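## Task

Play the chart on the recorder. A press of the green button sets the pen carriage moving at once; it makes one single pass and never pauses. A key's pen marks its own colour's lane only while that key is pushed all the way down and the carriage is travelling; a key pushed partway might or might not mark. Done when every printed box has ink along its horizontal centre line and no ink lies anywhere outside the boxes. On the ruler at the sheet's edge the pens begin at 35 mm and advance at 9.38 mm/s. Arm mounts in metres, heading in degrees counter-clockwise from +x: arm1 x=+0.65 y=-0.16 z=+0.81 facing -179; arm2 x=-0.22 y=+0.65 z=+0.79 facing -92; arm3 x=-0.65 y=+0.15 z=+0.81 facing -3; arm4 x=-0.14 y=-0.65 z=+0.75 facing +93. Anything that holds only because a robot keeps it there at the end is not counted as done.

## Robot and tools

Robots. Four identical i2rt Big YAM arms, arm1 to arm4, each with six revolute joints, a two-finger gripper and a wrist camera. A fixed room camera, cam_sheet, looks down at the recorder sheet. Reach from the joint1 axis is roughly 1.0 m. Joints move at different speeds, so the hand can sweep a wide curve between two postures.

Frame. One shared scene frame, origin on the floor, +z up. The hand point is midway between the fingertips; its z axis runs along the fingers and the fingers open along its y axis. Arm foot poses are given in the task text only.

Joints (absolute targets, radians unless noted; tolerance for done in brackets):
- joint1_rad -2.879 to 2.879 (±0.045): turns the arm about its foot, positive counter-clockwise from above; 0 points along the foot's heading.
- joint2_rad 0 to 3.141 (±0.14): shoulder; 0 has the upper arm lying back, near level; increasing raises it then tips it forward.
- joint3_rad 0 to 3.019 (±0.09): elbow; 0 is fully folded, increasing opens it.
- joint4_rad -1.692 to 1.57 (±0.055): hand pitch, positive tilts fingers up.
- joint5_rad -1.57 to 1.57 (±0.03): hand yaw, positive toward the arm's right.
- joint6_rad -2.094 to 2.094 (±0.035): hand roll, positive clockwise viewed from behind.
- gripper_m 0 to 0.093 metres (±0.003): fingertip gap, grip force about 50 to 62 N per pad.
With joints 1 and 6 at 0 and the hand level and forward, the wrist camera rides above the hand looking at the fingertips.

execute_actions. Argument actions is a list holding one action or none. The action is an object keyed by robot name (arm1..arm4); each holds joints, an object of joint name to absolute target (the names above). Every arm named starts together and may finish at different moments. Anything you omit is not re-commanded and can keep pushing toward an earlier target. An unknown key or a value out of range rejects the whole call with no motion. An action runs at most 15 s. Optional cameras: list of arm1_cam_wrist, arm2_cam_wrist, arm3_cam_wrist, arm4_cam_wrist, cam_sheet or all; omitted, null or ["all"] gives every camera, [] none. An empty actions list just reports state and images. The pictures line gives the order of the returned images.

wait: seconds, 0 to 10; commands nothing, the scene keeps running, then reports like an empty action. Use it to let the carriage travel while keys are held.

zoom_image: camera name and region [x0, y0, x1, y1] in pixels of that camera's latest full image, top-left origin, at most 504 by 504. Useful for reading the ruler and boxes on cam_sheet.

read_manual: section "licences"; only licence text, no motion.

finished_scene: scene, the number of the current scene. Irreversible; the result says whether the job succeeded and gives the next task. Replying without any tool call ends everything.

Reading results. Each result gives joint_positions, joint torques (raw drive output with per-arm offset, scale and noise, nonzero even in air) and joint_status per commanded joint: reached, off_target (stopped short, maybe still pushing), contact_stop or time_out (target dropped, holds where it stopped; a time_out joint may keep a nearby target and keep pushing), not_followed (a self/inter-arm clearance check refused the targets; the arm may retry them on later actions). A line "joint command not followed" with a cause accompanies refusals; grippers are still obeyed. on_its_own lists joints acting without this call's command; "held at" is a target, not a position. To stop a joint pushing, send its reported position as target. Tiny target changes may not move a joint. Loaded joints sag.

Timing. Once the green button is hit the carriage runs regardless, so key presses must be timed from the ruler: a key's ink appears where the pen is, pen position = start mm + speed × seconds since the button press. Plan presses and releases so each box's centre line is fully covered and no ink lands outside it; prefer pre-positioning arms over keys before pressing the button.

Cameras. Calibration lines give K, distortion and T_world_to_cam per camera; room camera may be off by up to about 2.3 degrees and 9 mm, wrist poses depend on joint readings and can be worse.

Avoid. Arms never stop on contact and can press hard: a forceful press between two arms fails the run, and a heavy hit may. The clearance check ignores fingers, gripper housings and wrist cameras and may act late. Hard pushing heats motors; a MOTOR HOT line appears from 85 °C and at 100 °C the arm goes limp and falls (OVER-TEMPERATURE FAULT, joints report limit_stop_at_motor_heat; resend targets). Avoid slams, knocking things over and drops. After a reported stop, later motion calls in the same reply are skipped.

Each tool is called after "Call:" as name([rows], argument=value, ...), one row to a line, values as JSON.

## Session

Call:
execute_actions(actions=[])

Scene clock: 0.00 s.
Joint torques (N m, as the arm reports them, + toward a larger angle): no reading
Motor temperatures (°C, as the motors report them): arm1=[26 24 27 25 26 26] | arm2=[27 28 25 28 28 26] | arm3=[24 27 26 24 27 25] | arm4=[28 27 28 27 28 28]
arm1.joint_positions: joint1_rad=+0.226 joint2_rad=+0.552 joint3_rad=+1.365 joint4_rad=-1.424 joint5_rad=-0.191 joint6_rad=+0.484 gripper_m=+0.095
arm1.joint_status: not commanded
arm1.hand: x=+0.4714 y=-0.2435 z=+1.3335 quat_wxyz=(-0.243, -0.882, +0.058, +0.400) (m; scene frame)
arm2.joint_positions: joint1_rad=+0.555 joint2_rad=+0.442 joint3_rad=+1.491 joint4_rad=-1.247 joint5_rad=+0.031 joint6_rad=+0.408 gripper_m=+0.094
arm2.joint_status: not commanded
arm2.hand: x=-0.1571 y=+0.5291 z=+1.4301 quat_wxyz=(-0.598, -0.523, -0.569, +0.213) (m; scene frame)
arm3.joint_positions: joint1_rad=-0.740 joint2_rad=+0.589 joint3_rad=+1.622 joint4_rad=-1.413 joint5_rad=+0.266 joint6_rad=+0.439 gripper_m=+0.095
arm3.joint_status: not commanded
arm3.hand: x=-0.5620 y=+0.0016 z=+1.4415 quat_wxyz=(-0.525, -0.531, -0.632, +0.206) (m; scene frame)
arm4.joint_positions: joint1_rad=-0.240 joint2_rad=+0.584 joint3_rad=+1.684 joint4_rad=-1.328 joint5_rad=+0.221 joint6_rad=+0.613 gripper_m=+0.095
arm4.joint_status: not commanded
arm4.hand: x=-0.0670 y=-0.5096 z=+1.4337 quat_wxyz=(-0.408, +0.225, -0.749, -0.471) (m; scene frame)
pictures: arm1_cam_wrist, arm2_cam_wrist, arm3_cam_wrist, arm4_cam_wrist, cam_sheet
Images, in order (width x height): arm1_cam_wrist 896x504, arm2_cam_wrist 896x504, arm3_cam_wrist 896x504, arm4_cam_wrist 896x504, cam_sheet 896x504.

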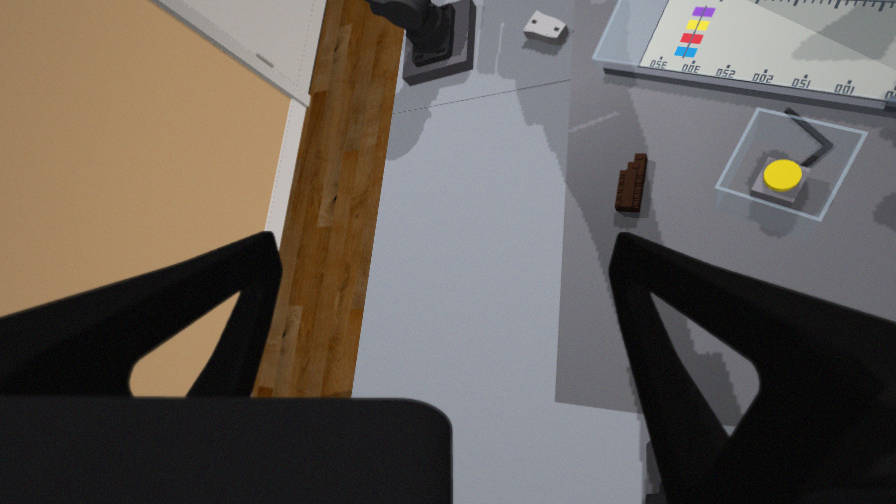

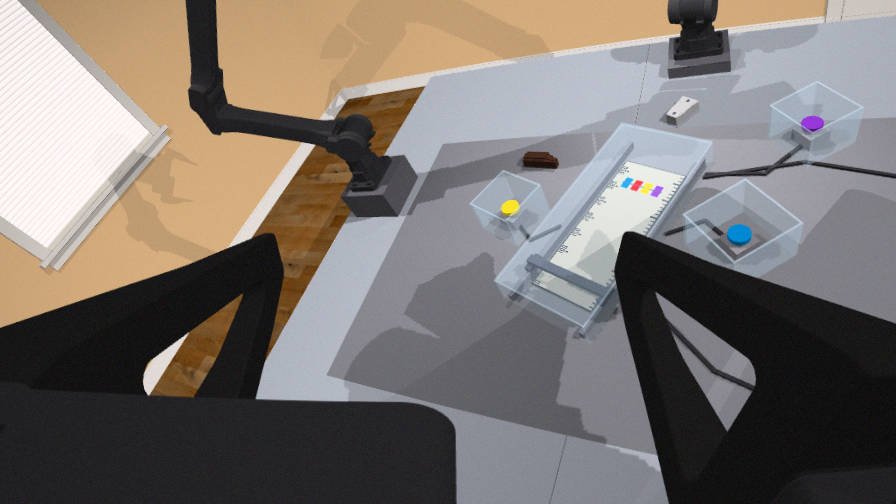

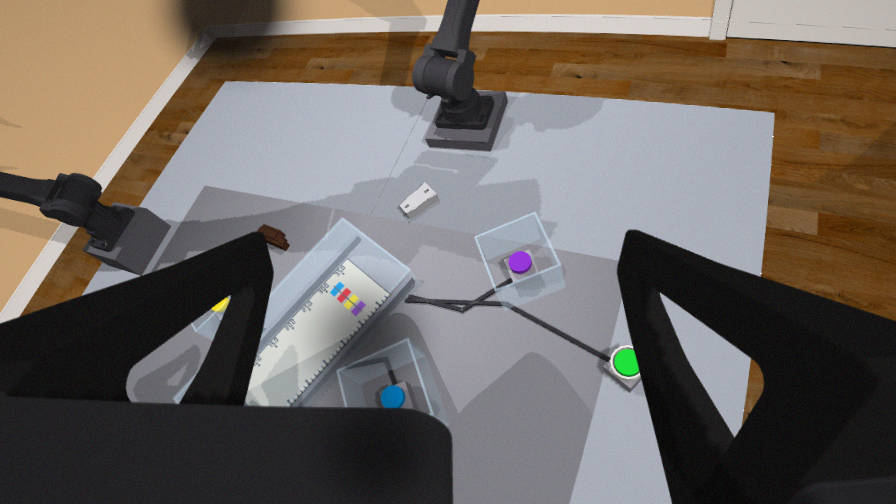

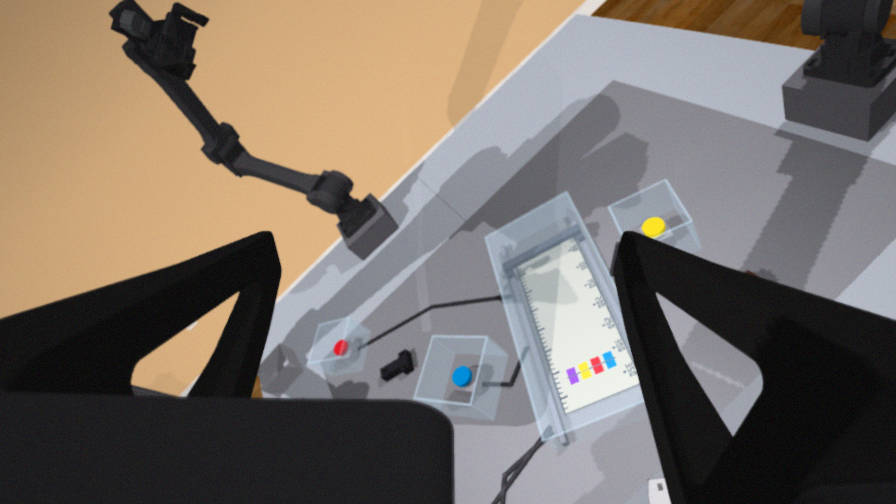

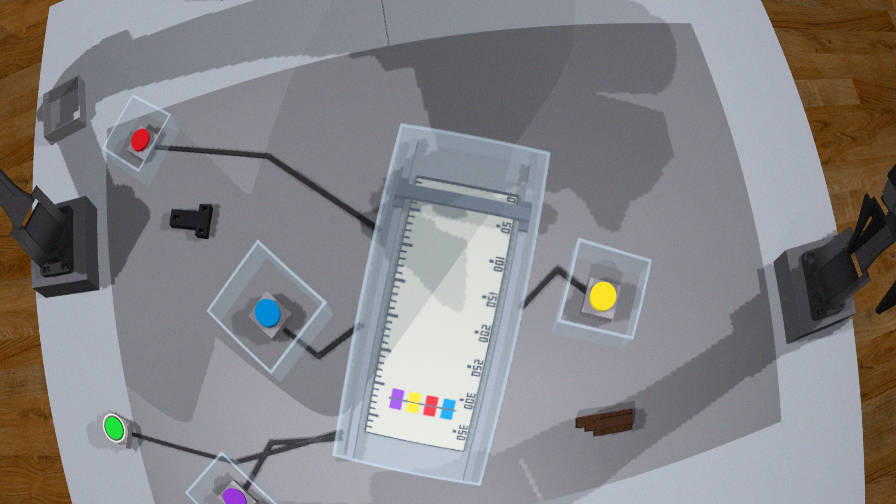

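Call:
zoom_image(camera="cam_sheet", region=[330, 160, 550, 470])

Region (330, 160, 550, 470) of cam_sheet's 896x504 image, scaled by 1.626, with more detail than that image has; it fills the left 358 columns of this view, and the rest is white.

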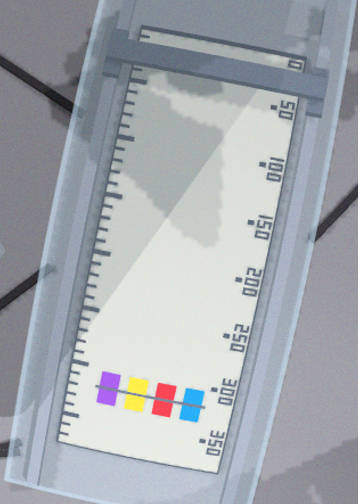

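Call:
execute_actions([
  {"arm1":{"joints":{"joint1_rad":-0.227,"joint2_rad":1.576,"joint3_rad":1.109,"joint4_rad":-1.104,"joint5_rad":0,"joint6_rad":0,"gripper_m":0}},"arm2":{"joints":{"joint1_rad":-0.598,"joint2_rad":1.458,"joint3_rad":1.033,"joint4_rad":-1.146,"joint5_rad":0,"joint6_rad":0,"gripper_m":0}},"arm3":{"joints":{"joint1_rad":-0.311,"joint2_rad":1.591,"joint3_rad":1.127,"joint4_rad":-1.107,"joint5_rad":0,"joint6_rad":0,"gripper_m":0}},"arm4":{"joints":{"joint1_rad":0.531,"joint2_rad":1.503,"joint3_rad":1.194,"joint4_rad":-1.262,"joint5_rad":0,"joint6_rad":0,"gripper_m":0}}},
])

Scene clock: 35.63 s.
Joint torques (N m, as the arm reports them, + toward a larger angle): arm1=[ -0.19 -10.4    8.27   1.11   0.11  -0.08] | arm2=[  0.46 -10.96   8.39   1.13  -0.04  -0.15] | arm3=[-0.22 -9.68 10.78  0.58 -0.04 -0.1 ] | arm4=[ 0.43 -9.95  9.61  0.37  0.03 -0.2 ]
Motor temperatures (°C, as the motors report them): arm1=[26 24 31 26 26 26] | arm2=[27 28 28 28 28 26] | arm3=[24 28 30 24 27 25] | arm4=[28 28 30 27 28 28]
arm1.joint_positions: joint1_rad=-0.229 joint2_rad=+1.575 joint3_rad=+1.112 joint4_rad=-1.116 joint5_rad=-0.002 joint6_rad=+0.008 gripper_m=+0.001
arm1.joint_status: all done
arm1.hand: x=+0.2301 y=-0.0741 z=+0.9023 quat_wxyz=(+0.000, -0.994, +0.106, -0.002) (m; scene frame)
arm2.joint_positions: joint1_rad=-0.600 joint2_rad=+1.457 joint3_rad=+1.010 joint4_rad=-1.154 joint5_rad=-0.001 joint6_rad=+0.011 gripper_m=+0.000
arm2.joint_status: all done
arm2.hand: x=-0.4489 y=+0.3448 z=+0.8970 quat_wxyz=(+0.005, -0.896, -0.445, -0.014) (m; scene frame)
arm3.joint_positions: joint1_rad=-0.308 joint2_rad=+1.570 joint3_rad=+1.108 joint4_rad=-1.112 joint5_rad=+0.001 joint6_rad=+0.015 gripper_m=+0.001
arm3.joint_status: all done
arm3.hand: x=-0.2470 y=-0.0001 z=+0.8953 quat_wxyz=(+0.007, -0.182, -0.983, +0.001) (m; scene frame)
arm4.joint_positions: joint1_rad=+0.538 joint2_rad=+1.493 joint3_rad=+1.165 joint4_rad=-1.257 joint5_rad=+0.001 joint6_rad=+0.012 gripper_m=+0.001
arm4.joint_status: all done
arm4.hand: x=-0.3665 y=-0.3023 z=+0.8977 quat_wxyz=(+0.004, +0.878, -0.479, +0.005) (m; scene frame)
pictures: arm1_cam_wrist, arm2_cam_wrist, arm3_cam_wrist, arm4_cam_wrist, cam_sheet
camera_calibration (this result's frames):
arm1_cam_wrist: T_world_to_cam=[[0.208557, 0.977996, 0.00531367, 0.0166574], [0.795146, -0.172723, 0.5813, -0.71269], [0.569426, -0.117009, -0.813672, 0.71676], [0, 0, 0, 1]] pos_world=[0.155077, -0.0555213, 0.997406]
arm2_cam_wrist: T_world_to_cam=[[-0.790457, 0.612475, 0.00725418, -0.572103], [0.491304, 0.626913, 0.604649, -0.528925], [0.365784, 0.481513, -0.796459, 0.834354], [0, 0, 0, 1]] pos_world=[-0.497553, 0.280237, 0.988493]
arm3_cam_wrist: T_world_to_cam=[[-0.372354, -0.928031, 0.0105282, -0.105866], [-0.741955, 0.304471, 0.597327, -0.716114], [-0.557544, 0.214606, -0.801928, 0.702998], [0, 0, 0, 1]] pos_world=[-0.178791, -0.0310779, 0.992623]
arm4_cam_wrist: T_world_to_cam=[[0.834343, 0.551238, -0.00281718, 0.474721], [0.438148, -0.660053, 0.61021, -0.583841], [0.334511, -0.510359, -0.792235, 0.800983], [0, 0, 0, 1]] pos_world=[-0.408209, -0.238262, 0.99217]
Images, in order (width x height): arm1_cam_wrist 896x504, arm2_cam_wrist 896x504, arm3_cam_wrist 896x504, arm4_cam_wrist 896x504, cam_sheet 896x504.

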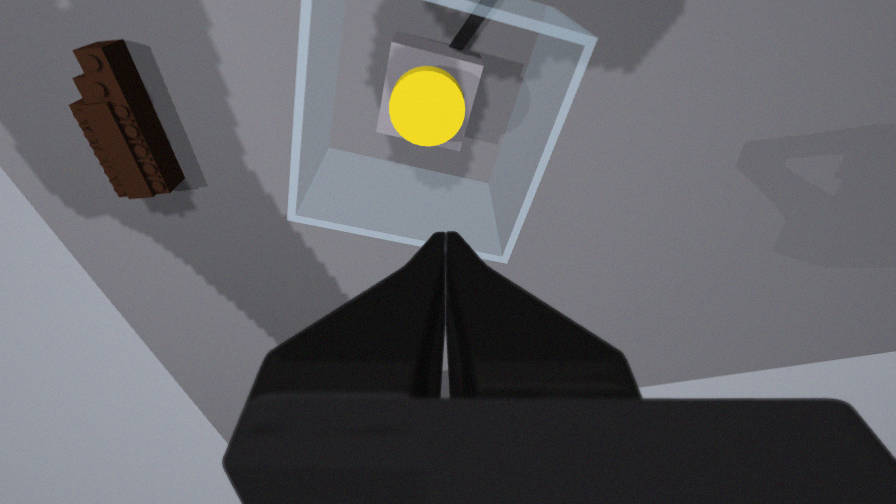

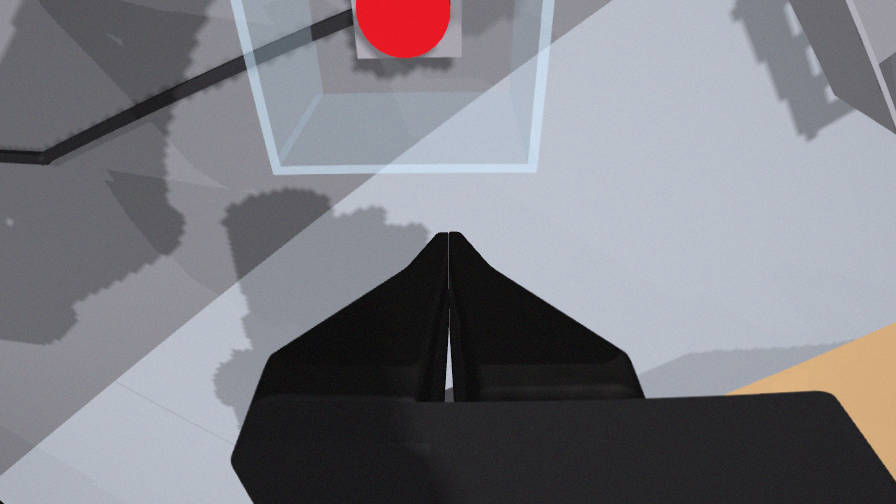

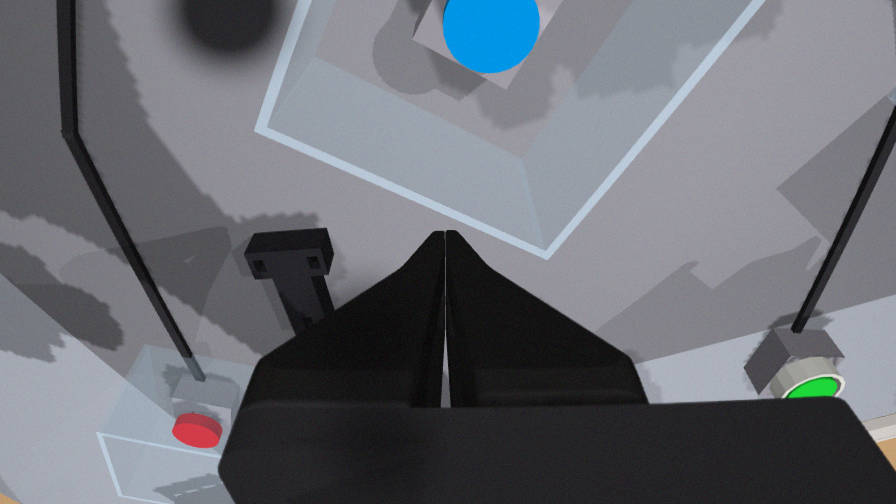

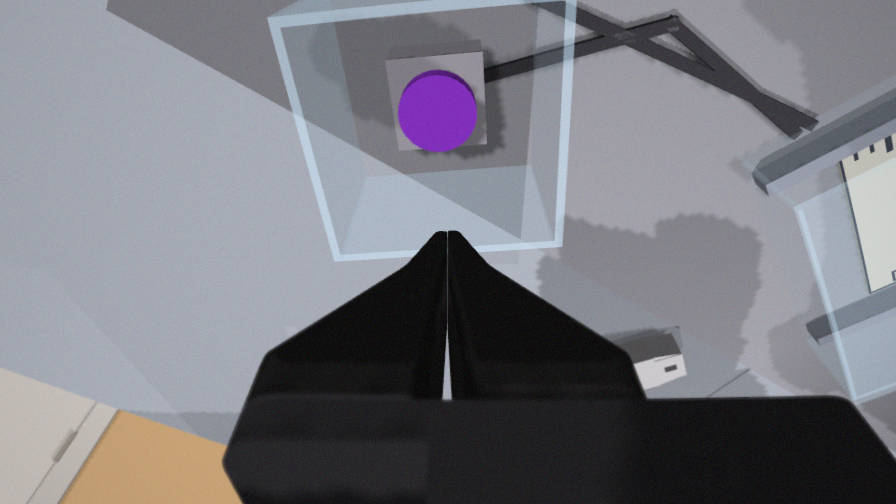

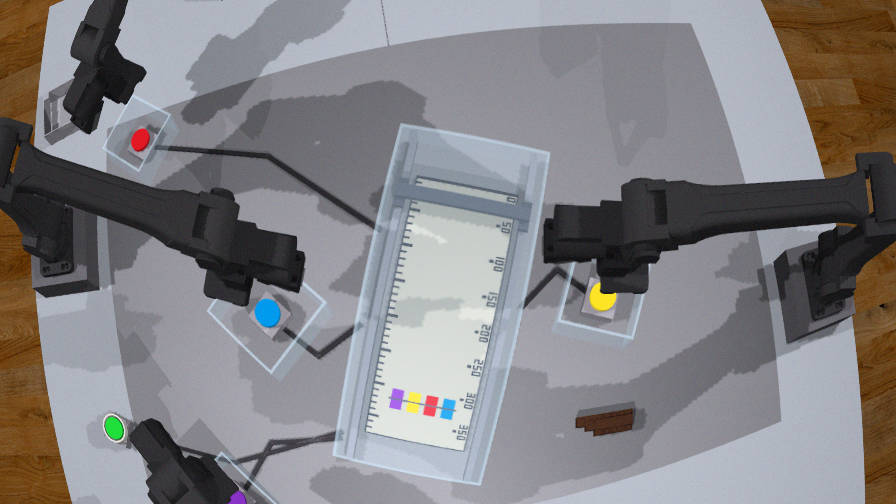

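Call:
execute_actions([
  {"arm1":{"joints":{"joint1_rad":-0.203,"joint2_rad":1.732,"joint3_rad":0.997,"joint4_rad":-0.836}},"arm2":{"joints":{"joint1_rad":-0.551,"joint2_rad":1.623,"joint3_rad":1.078,"joint4_rad":-1.026}},"arm3":{"joints":{"joint1_rad":-0.354,"joint2_rad":1.801,"joint3_rad":1.1,"joint4_rad":-0.87}},"arm4":{"joints":{"joint1_rad":0.548,"joint2_rad":1.586,"joint3_rad":1.001,"joint4_rad":-0.986}}},
], cameras=[])

Call:
execute_actions([
  {"arm2":{"joints":{"joint2_rad":1.702,"joint3_rad":1.024,"joint4_rad":-0.893}}},
])

Scene clock: 56.63 s.
Joint torques (N m, as the arm reports them, + toward a larger angle): arm1=[  0.06 -12.97   7.36   1.13   0.11  -0.08] | arm2=[  0.16 -14.37   8.78   1.41  -0.04  -0.14] | arm3=[  0.36 -13.02   8.01   0.85  -0.09  -0.09] | arm4=[  1.67 -11.91   7.46   0.93   0.03  -0.19]
Motor temperatures (°C, as the motors report them): arm1=[26 25 31 26 26 26] | arm2=[27 28 30 28 28 26] | arm3=[24 28 32 24 27 25] | arm4=[28 28 33 27 28 28]
arm1.joint_positions: joint1_rad=-0.208 joint2_rad=+1.749 joint3_rad=+0.993 joint4_rad=-0.849 joint5_rad=-0.002 joint6_rad=+0.007 gripper_m=+0.001
arm1.joint_status: all done
arm1.hand: x=+0.2342 y=-0.0837 z=+0.7929 quat_wxyz=(-0.001, -0.995, +0.096, -0.016) (m; scene frame)
arm2.joint_positions: joint1_rad=-0.552 joint2_rad=+1.639 joint3_rad=+1.039 joint4_rad=-1.042 joint5_rad=-0.001 joint6_rad=+0.010 gripper_m=+0.000
arm2.joint_status: all done
arm2.hand: x=-0.4505 y=+0.3089 z=+0.8365 quat_wxyz=(+0.015, -0.884, -0.466, -0.031) (m; scene frame)
arm3.joint_positions: joint1_rad=-0.355 joint2_rad=+1.798 joint3_rad=+1.098 joint4_rad=-0.882 joint5_rad=+0.001 joint6_rad=+0.014 gripper_m=+0.001
arm3.joint_status: all done
arm3.hand: x=-0.2258 y=-0.0314 z=+0.7940 quat_wxyz=(+0.011, -0.205, -0.979, +0.001) (m; scene frame)
arm4.joint_positions: joint1_rad=+0.538 joint2_rad=+1.591 joint3_rad=+0.987 joint4_rad=-0.994 joint5_rad=+0.001 joint6_rad=+0.011 gripper_m=+0.001
arm4.joint_status: all done
arm4.hand: x=-0.3595 y=-0.3137 z=+0.7983 quat_wxyz=(+0.008, +0.878, -0.479, +0.011) (m; scene frame)
pictures: none
No camera images: the call's "cameras" was empty. Leave "cameras" out to get every camera's image.

Scene clock: 57.53 s.
Joint torques (N m, as the arm reports them, + toward a larger angle): arm1=[  0.04 -13.     7.33   1.11   0.11  -0.07] | arm2=[  0.34 -13.76   6.09   1.57  -0.04  -0.15] | arm3=[  0.16 -12.63   8.05   0.91  -0.04  -0.09] | arm4=[  1.9  -11.67   7.43   0.91   0.03  -0.18]
Motor temperatures (°C, as the motors report them): arm1=[26 25 31 26 26 26] | arm2=[27 28 30 28 28 26] | arm3=[24 28 32 24 27 25] | arm4=[28 28 33 27 28 28]
arm1.joint_positions: joint1_rad=-0.208 joint2_rad=+1.749 joint3_rad=+0.993 joint4_rad=-0.849 joint5_rad=-0.002 joint6_rad=+0.007 gripper_m=+0.001
arm1.joint_status: not commanded
arm1.hand: x=+0.2342 y=-0.0837 z=+0.7929 quat_wxyz=(-0.001, -0.995, +0.096, -0.016) (m; scene frame)
arm2.joint_positions: joint1_rad=-0.552 joint2_rad=+1.705 joint3_rad=+1.018 joint4_rad=-0.911 joint5_rad=-0.001 joint6_rad=+0.010 gripper_m=+0.000
arm2.joint_status: all done
arm2.hand: x=-0.4588 y=+0.2964 z=+0.8021 quat_wxyz=(+0.005, -0.884, -0.467, -0.013) (m; scene frame)
arm3.joint_positions: joint1_rad=-0.355 joint2_rad=+1.798 joint3_rad=+1.098 joint4_rad=-0.882 joint5_rad=+0.001 joint6_rad=+0.014 gripper_m=+0.001
arm3.joint_status: not commanded
arm3.hand: x=-0.2258 y=-0.0314 z=+0.7940 quat_wxyz=(+0.011, -0.205, -0.979, +0.001) (m; scene frame)
arm4.joint_positions: joint1_rad=+0.538 joint2_rad=+1.591 joint3_rad=+0.987 joint4_rad=-0.994 joint5_rad=+0.001 joint6_rad=+0.011 gripper_m=+0.001
arm4.joint_status: not commanded
arm4.hand: x=-0.3595 y=-0.3137 z=+0.7983 quat_wxyz=(+0.008, +0.878, -0.479, +0.011) (m; scene frame)
pictures: arm1_cam_wrist, arm2_cam_wrist, arm3_cam_wrist, arm4_cam_wrist, cam_sheet
camera_calibration (this result's frames):
arm1_cam_wrist: T_world_to_cam=[[0.18755, 0.98224, 0.00551243, 0.0309274], [0.782375, -0.152776, 0.603778, -0.667171], [0.593897, -0.108926, -0.797133, 0.606028], [0, 0, 0, 1]] pos_world=[0.156259, -0.0662938, 0.885738]
arm2_cam_wrist: T_world_to_cam=[[-0.819611, 0.572875, 0.00723263, -0.55115], [0.46096, 0.651892, 0.602123, -0.45559], [0.340226, 0.49684, -0.798371, 0.770919], [0, 0, 0, 1]] pos_world=[-0.504007, 0.229713, 0.893786]
arm3_cam_wrist: T_world_to_cam=[[-0.414726, -0.909877, 0.0111992, -0.135524], [-0.722469, 0.336737, 0.60386, -0.630148], [-0.55321, 0.242346, -0.797011, 0.638192], [0, 0, 0, 1]] pos_world=[-0.158413, -0.0657794, 0.890686]
arm4_cam_wrist: T_world_to_cam=[[0.834118, 0.551579, -0.00283203, 0.474961], [0.433788, -0.652801, 0.621031, -0.541613], [0.340699, -0.519241, -0.783781, 0.706751], [0, 0, 0, 1]] pos_world=[-0.402017, -0.248571, 0.891641]
Images, in order (width x height): arm1_cam_wrist 896x504, arm2_cam_wrist 896x504, arm3_cam_wrist 896x504, arm4_cam_wrist 896x504, cam_sheet 896x504.

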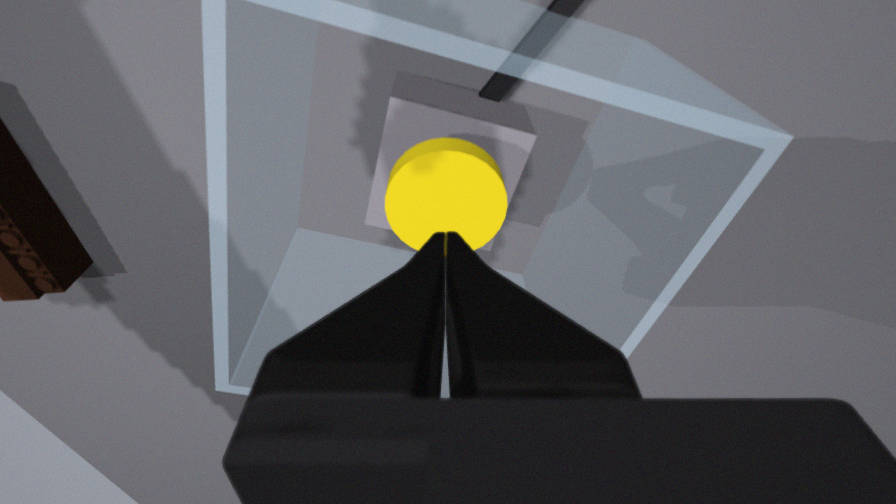

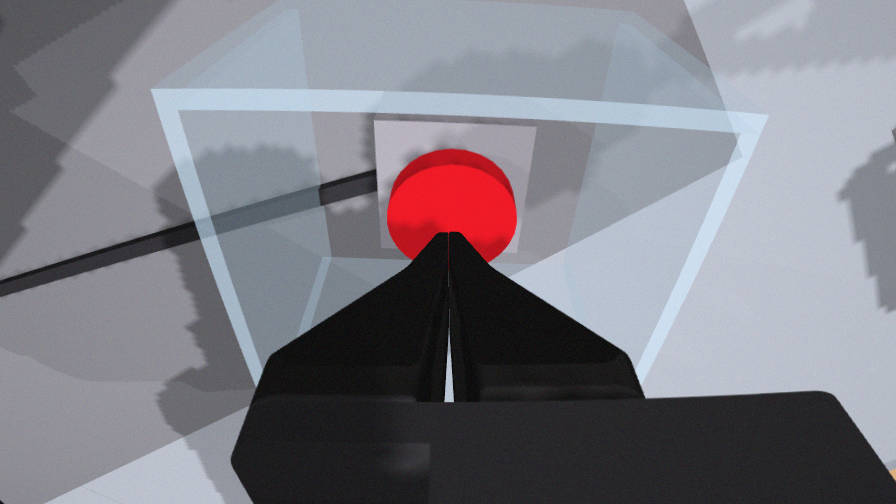

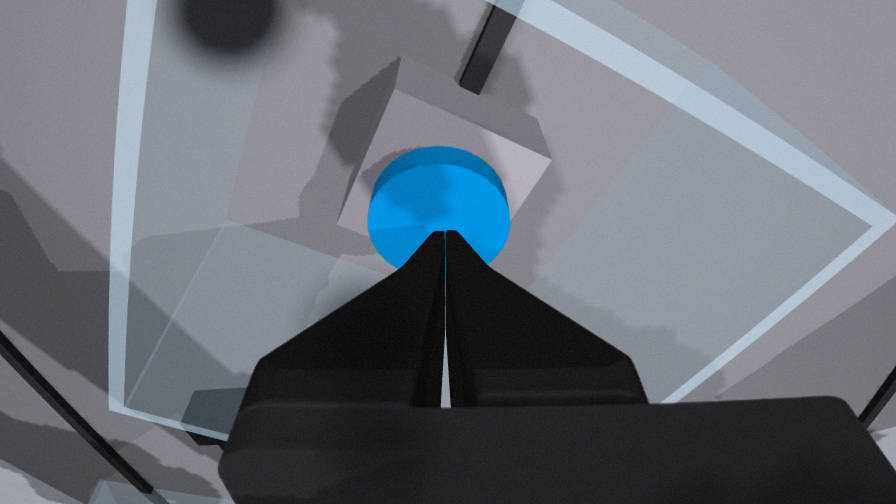

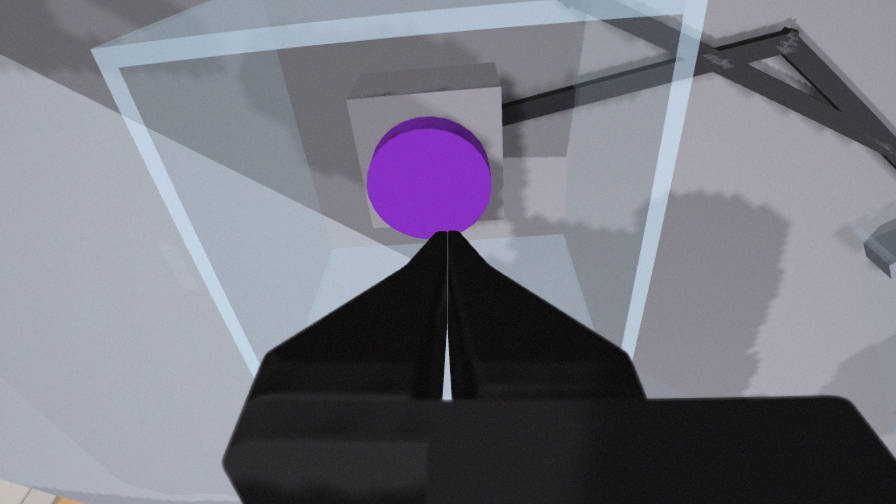

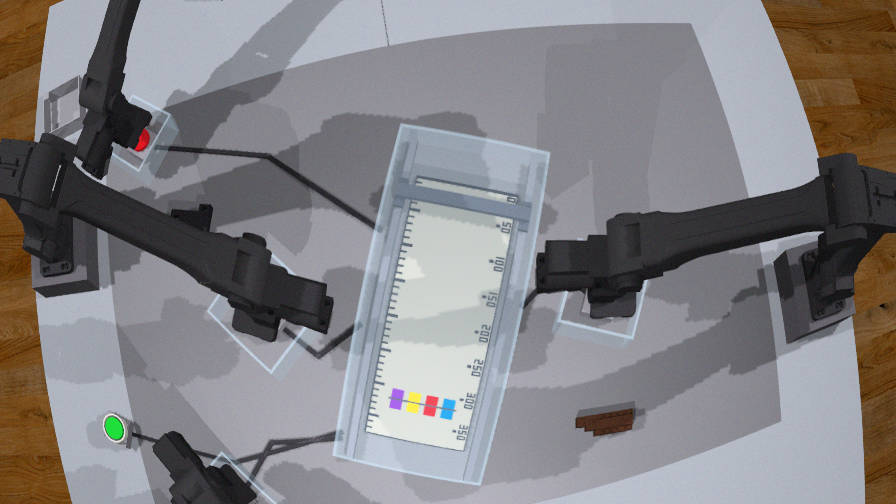

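Call:
execute_actions([
  {"arm1":{"joints":{"joint2_rad":1.842,"joint4_rad":-0.77}},"arm2":{"joints":{"joint2_rad":1.812,"joint4_rad":-0.835}},"arm3":{"joints":{"joint2_rad":1.9,"joint4_rad":-0.81}},"arm4":{"joints":{"joint1_rad":0.56,"joint2_rad":1.706,"joint4_rad":-0.94}}},
])

Scene clock: 63.33 s.
Joint torques (N m, as the arm reports them, + toward a larger angle): arm1=[  0.03 -10.64   6.82   0.95   0.11  -0.07] | arm2=[  0.34 -10.32   5.25   1.55  -0.04  -0.15] | arm3=[ 0.38 -8.59  7.09  0.99 -0.09 -0.16] | arm4=[  1.55 -10.5    6.54   0.8    0.03  -0.2 ]
Motor temperatures (°C, as the motors report them): arm1=[26 25 31 26 26 26] | arm2=[27 29 29 28 28 26] | arm3=[24 29 31 24 27 25] | arm4=[28 28 33 27 28 28]
arm1.joint_positions: joint1_rad=-0.208 joint2_rad=+1.822 joint3_rad=+0.994 joint4_rad=-0.779 joint5_rad=-0.002 joint6_rad=+0.007 gripper_m=+0.001
arm1.joint_status: all done
arm1.hand: x=+0.2282 y=-0.0825 z=+0.7629 quat_wxyz=(-0.001, -0.995, +0.096, -0.016) (m; scene frame)
arm2.joint_positions: joint1_rad=-0.552 joint2_rad=+1.768 joint3_rad=+1.026 joint4_rad=-0.852 joint5_rad=-0.001 joint6_rad=+0.010 gripper_m=+0.000
arm2.joint_status: all done
arm2.hand: x=-0.4645 y=+0.2877 z=+0.7783 quat_wxyz=(+0.004, -0.884, -0.467, -0.010) (m; scene frame)
arm3.joint_positions: joint1_rad=-0.355 joint2_rad=+1.837 joint3_rad=+1.104 joint4_rad=-0.824 joint5_rad=+0.001 joint6_rad=+0.014 gripper_m=+0.001
arm3.joint_status: all done
arm3.hand: x=-0.2152 y=-0.0360 z=+0.7785 quat_wxyz=(-0.002, -0.205, -0.979, +0.003) (m; scene frame)
arm4.joint_positions: joint1_rad=+0.553 joint2_rad=+1.680 joint3_rad=+0.994 joint4_rad=-0.947 joint5_rad=+0.001 joint6_rad=+0.011 gripper_m=+0.001
arm4.joint_status: all done
arm4.hand: x=-0.3682 y=-0.3120 z=+0.7657 quat_wxyz=(+0.015, +0.881, -0.472, +0.026) (m; scene frame)
pictures: arm1_cam_wrist, arm2_cam_wrist, arm3_cam_wrist, arm4_cam_wrist, cam_sheet
camera_calibration (this result's frames):
arm1_cam_wrist: T_world_to_cam=[[0.187546, 0.98224, 0.00551905, 0.0310262], [0.781468, -0.15261, 0.604994, -0.644929], [0.595092, -0.109151, -0.796211, 0.584892], [0, 0, 0, 1]] pos_world=[0.150108, -0.0650564, 0.855704]
arm2_cam_wrist: T_world_to_cam=[[-0.819584, 0.572914, 0.00713329, -0.550639], [0.462624, 0.65436, 0.598157, -0.429879], [0.338025, 0.49354, -0.801347, 0.760434], [0, 0, 0, 1]] pos_world=[-0.509468, 0.221459, 0.870435]
arm3_cam_wrist: T_world_to_cam=[[-0.414879, -0.909817, 0.0104296, -0.134516], [-0.736902, 0.342709, 0.582688, -0.597983], [-0.533713, 0.23406, -0.812629, 0.648894], [0, 0, 0, 1]] pos_world=[-0.15014, -0.0693297, 0.877151]
arm4_cam_wrist: T_world_to_cam=[[0.825567, 0.564297, -0.0028531, 0.481971], [0.431689, -0.628289, 0.647222, -0.529668], [0.363433, -0.535557, -0.762296, 0.671904], [0, 0, 0, 1]] pos_world=[-0.41344, -0.244917, 0.856378]
Images, in order (width x height): arm1_cam_wrist 896x504, arm2_cam_wrist 896x504, arm3_cam_wrist 896x504, arm4_cam_wrist 896x504, cam_sheet 896x504.

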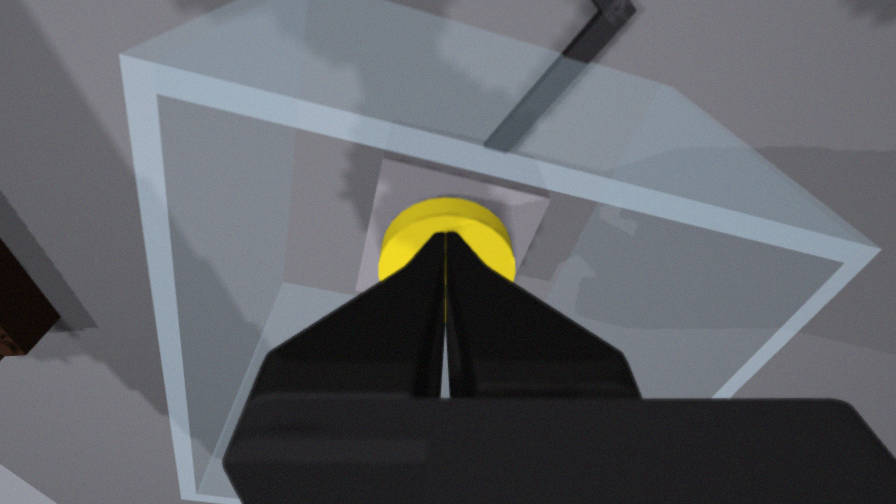

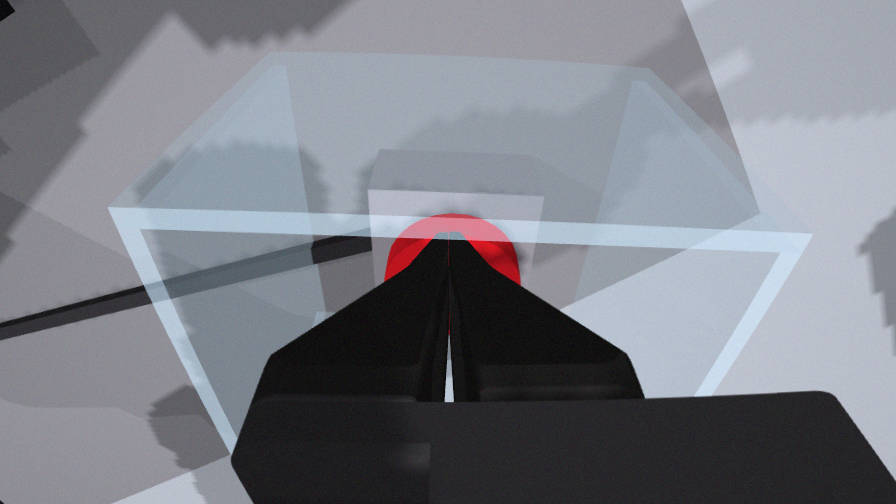

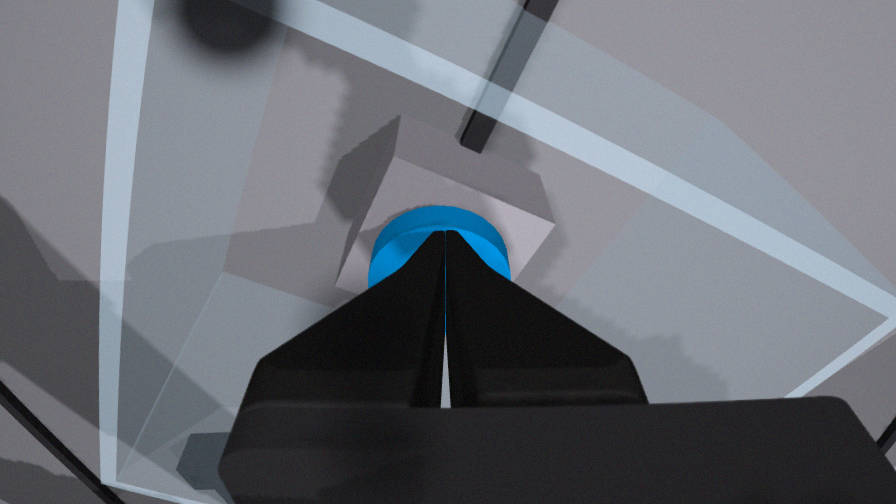

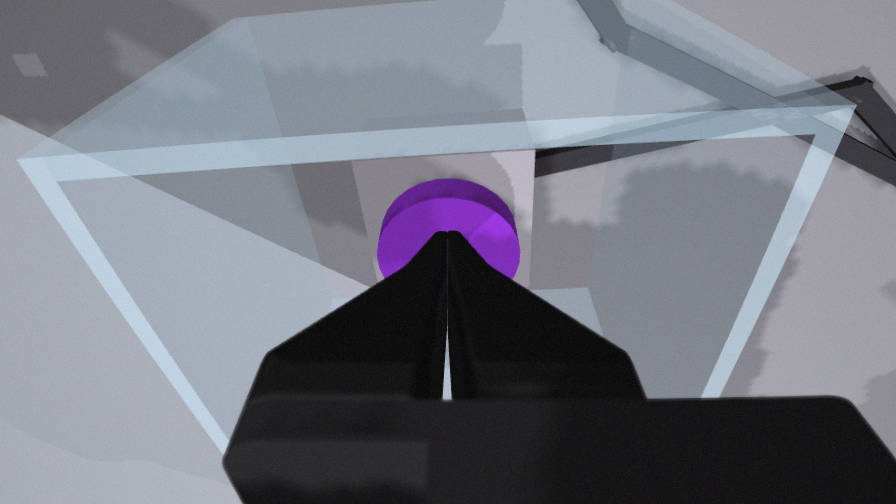

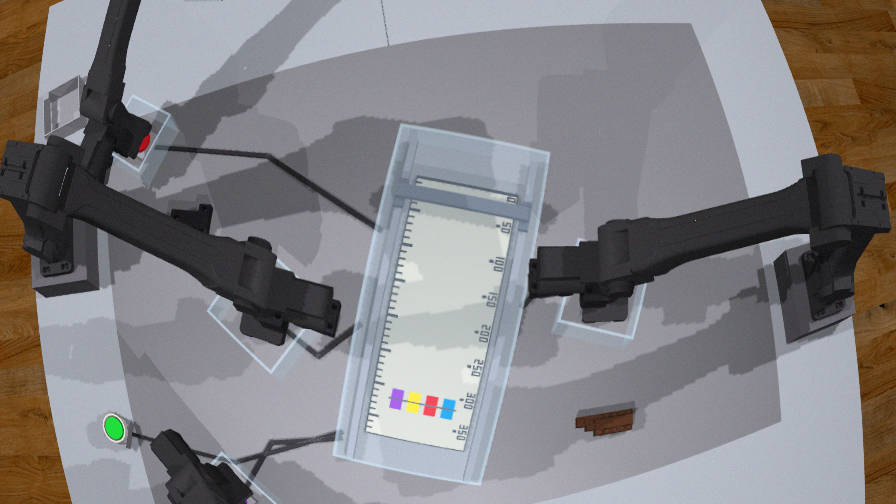

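Call:
execute_actions([
  {"arm1":{"joints":{"joint2_rad":1.72,"joint4_rad":-0.83}},"arm2":{"joints":{"joint2_rad":1.68,"joint4_rad":-0.91}},"arm3":{"joints":{"joint2_rad":1.76,"joint4_rad":-0.88}},"arm4":{"joints":{"joint2_rad":1.58,"joint4_rad":-0.97}}},
], cameras=[])

Call:
execute_actions([
  {"arm1":{"joints":{"joint2_rad":1.9}},"arm2":{"joints":{"joint2_rad":1.85}},"arm3":{"joints":{"joint2_rad":1.92}},"arm4":{"joints":{"joint2_rad":1.76}}},
])

Scene clock: 69.67 s.
Joint torques (N m, as the arm reports them, + toward a larger angle): arm1=[  0.04 -12.12   7.48   0.21   0.12  -0.08] | arm2=[  0.31 -14.27   6.01   0.09  -0.04  -0.15] | arm3=[  0.04 -12.4    7.89   0.25  -0.01  -0.09] | arm4=[  1.53 -11.12   7.04   0.46   0.02  -0.19]
Motor temperatures (°C, as the motors report them): arm1=[26 25 30 26 26 26] | arm2=[27 29 29 28 28 26] | arm3=[24 29 31 24 27 25] | arm4=[28 28 33 27 28 28]
arm1.joint_positions: joint1_rad=-0.208 joint2_rad=+1.724 joint3_rad=+0.994 joint4_rad=-0.819 joint5_rad=-0.002 joint6_rad=+0.007 gripper_m=+0.001
arm1.joint_status: all done
arm1.hand: x=+0.2228 y=-0.0816 z=+0.8036 quat_wxyz=(+0.001, -0.995, +0.096, +0.013) (m; scene frame)
arm2.joint_positions: joint1_rad=-0.552 joint2_rad=+1.691 joint3_rad=+1.021 joint4_rad=-0.894 joint5_rad=-0.001 joint6_rad=+0.010 gripper_m=+0.000
arm2.joint_status: all done
arm2.hand: x=-0.4629 y=+0.2902 z=+0.8087 quat_wxyz=(-0.003, -0.884, -0.467, +0.003) (m; scene frame)
arm3.joint_positions: joint1_rad=-0.355 joint2_rad=+1.763 joint3_rad=+1.104 joint4_rad=-0.868 joint5_rad=+0.001 joint6_rad=+0.014 gripper_m=+0.001
arm3.joint_status: all done
arm3.hand: x=-0.2156 y=-0.0356 z=+0.8113 quat_wxyz=(-0.016, -0.205, -0.979, +0.006) (m; scene frame)
arm4.joint_positions: joint1_rad=+0.553 joint2_rad=+1.573 joint3_rad=+0.994 joint4_rad=-0.963 joint5_rad=+0.001 joint6_rad=+0.011 gripper_m=+0.001
arm4.joint_status: all done
arm4.hand: x=-0.3716 y=-0.3067 z=+0.8077 quat_wxyz=(-0.006, +0.881, -0.472, -0.014) (m; scene frame)
pictures: none
No camera images: the call's "cameras" was empty. Leave "cameras" out to get every camera's image.

Scene clock: 70.50 s.
Joint torques (N m, as the arm reports them, + toward a larger angle): arm1=[ 0.05 -7.4   5.3   0.29  0.11 -0.07] | arm2=[ 0.32 -8.31  4.14  0.33 -0.04 -0.15] | arm3=[ 0.33 -7.96  5.91  0.32 -0.06 -0.11] | arm4=[ 1.61 -8.12  5.02  0.43  0.04 -0.19]
Motor temperatures (°C, as the motors report them): arm1=[26 25 30 26 26 26] | arm2=[27 29 29 28 28 26] | arm3=[24 29 31 24 27 25] | arm4=[28 28 33 27 28 28]
arm1.joint_positions: joint1_rad=-0.208 joint2_rad=+1.836 joint3_rad=+1.012 joint4_rad=-0.826 joint5_rad=-0.002 joint6_rad=+0.007 gripper_m=+0.001
arm1.joint_status: all done
arm1.hand: x=+0.2324 y=-0.0833 z=+0.7623 quat_wxyz=(-0.003, -0.995, +0.096, -0.037) (m; scene frame)
arm2.joint_positions: joint1_rad=-0.552 joint2_rad=+1.780 joint3_rad=+1.041 joint4_rad=-0.903 joint5_rad=-0.001 joint6_rad=+0.010 gripper_m=+0.000
arm2.joint_status: all done
arm2.hand: x=-0.4607 y=+0.2934 z=+0.7780 quat_wxyz=(+0.015, -0.884, -0.466, -0.031) (m; scene frame)
arm3.joint_positions: joint1_rad=-0.355 joint2_rad=+1.848 joint3_rad=+1.121 joint4_rad=-0.874 joint5_rad=+0.001 joint6_rad=+0.014 gripper_m=+0.001
arm3.joint_status: all done
arm3.hand: x=-0.2206 y=-0.0337 z=+0.7782 quat_wxyz=(+0.020, -0.205, -0.979, -0.001) (m; scene frame)
arm4.joint_positions: joint1_rad=+0.553 joint2_rad=+1.700 joint3_rad=+1.015 joint4_rad=-0.970 joint5_rad=+0.001 joint6_rad=+0.011 gripper_m=+0.001
arm4.joint_status: all done
arm4.hand: x=-0.3695 y=-0.3100 z=+0.7642 quat_wxyz=(+0.020, +0.881, -0.472, +0.035) (m; scene frame)
pictures: arm1_cam_wrist, arm2_cam_wrist, arm3_cam_wrist, arm4_cam_wrist, cam_sheet
camera_calibration (this result's frames):
arm1_cam_wrist: T_world_to_cam=[[0.187436, 0.98226, 0.00570027, 0.0308983], [0.755572, -0.147882, 0.638156, -0.666841], [0.627678, -0.115306, -0.769886, 0.553654], [0, 0, 0, 1]] pos_world=[0.150538, -0.0651243, 0.851623]
arm2_cam_wrist: T_world_to_cam=[[-0.819851, 0.57252, 0.00808592, -0.551521], [0.446048, 0.629761, 0.635958, -0.464988], [0.359006, 0.524998, -0.771681, 0.733508], [0, 0, 0, 1]] pos_world=[-0.508092, 0.223498, 0.866207]
arm3_cam_wrist: T_world_to_cam=[[-0.414606, -0.909925, 0.0117429, -0.13565], [-0.71191, 0.332364, 0.618643, -0.625336], [-0.566821, 0.248133, -0.785585, 0.61733], [0, 0, 0, 1]] pos_world=[-0.151509, -0.0687719, 0.873418]
arm4_cam_wrist: T_world_to_cam=[[0.825544, 0.56433, -0.00287933, 0.481993], [0.423867, -0.616679, 0.663358, -0.538533], [0.372578, -0.548852, -0.748297, 0.660832], [0, 0, 0, 1]] pos_world=[-0.415851, -0.241407, 0.853127]
Images, in order (width x height): arm1_cam_wrist 896x504, arm2_cam_wrist 896x504, arm3_cam_wrist 896x504, arm4_cam_wrist 896x504, cam_sheet 896x504.

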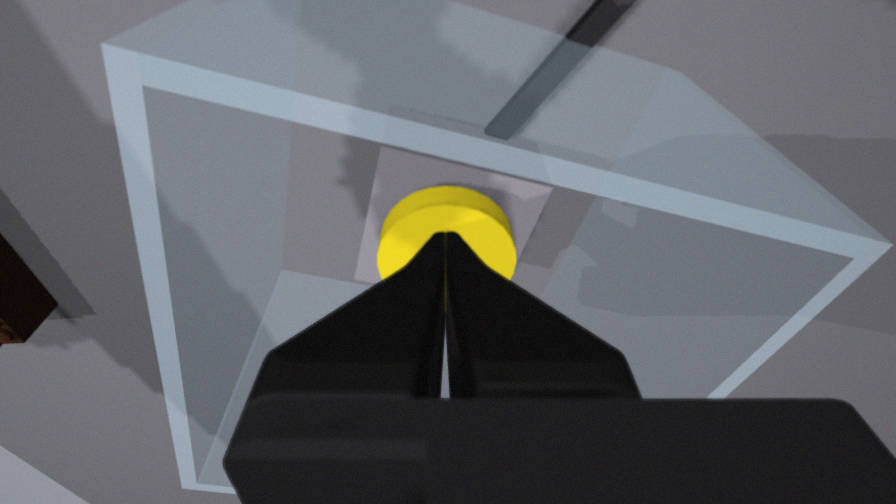

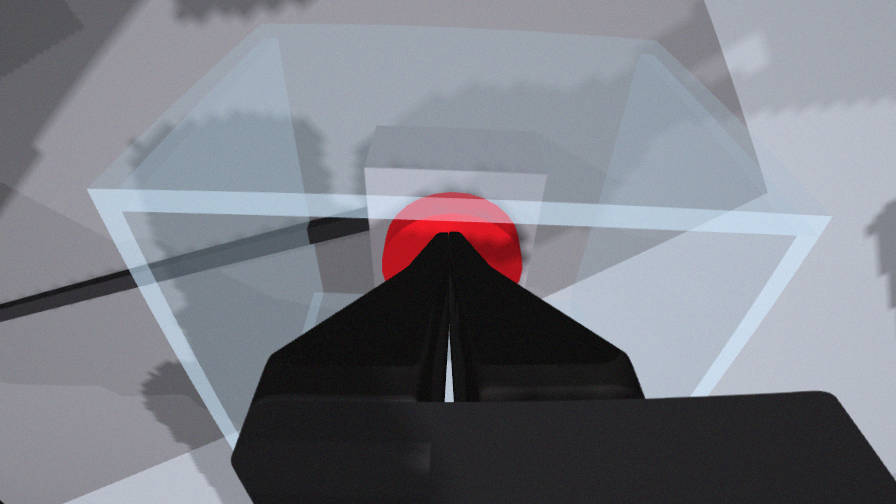

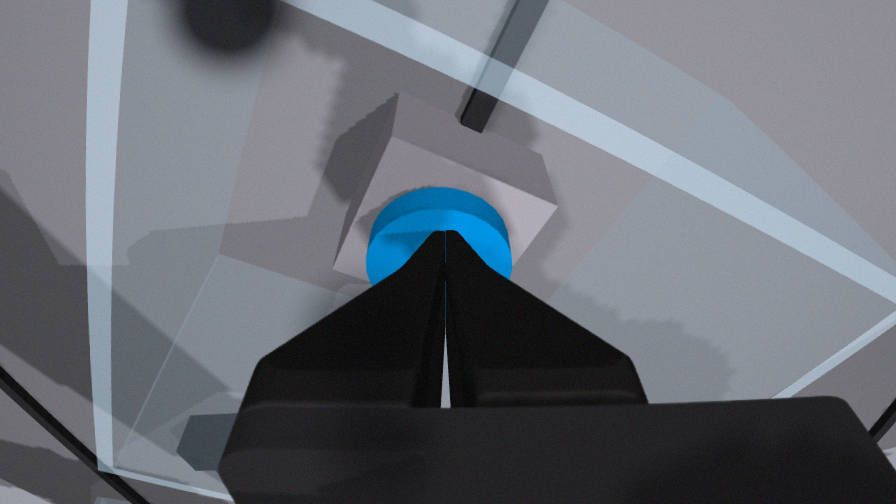

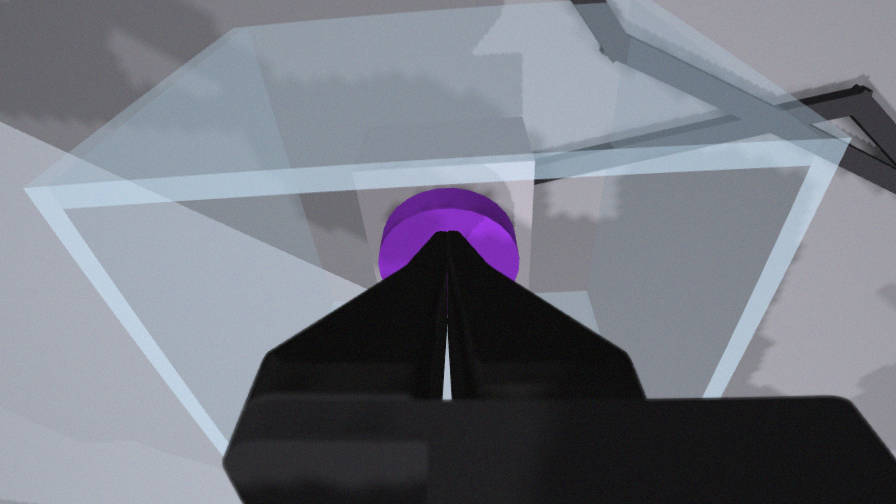

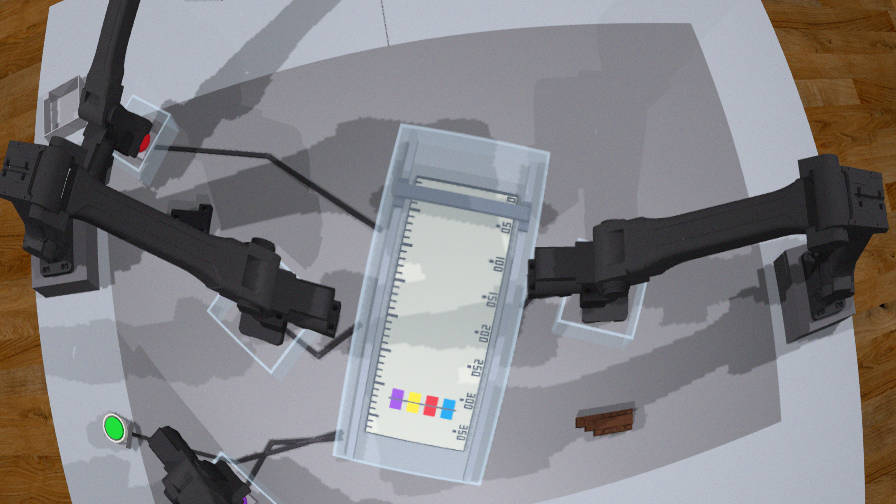

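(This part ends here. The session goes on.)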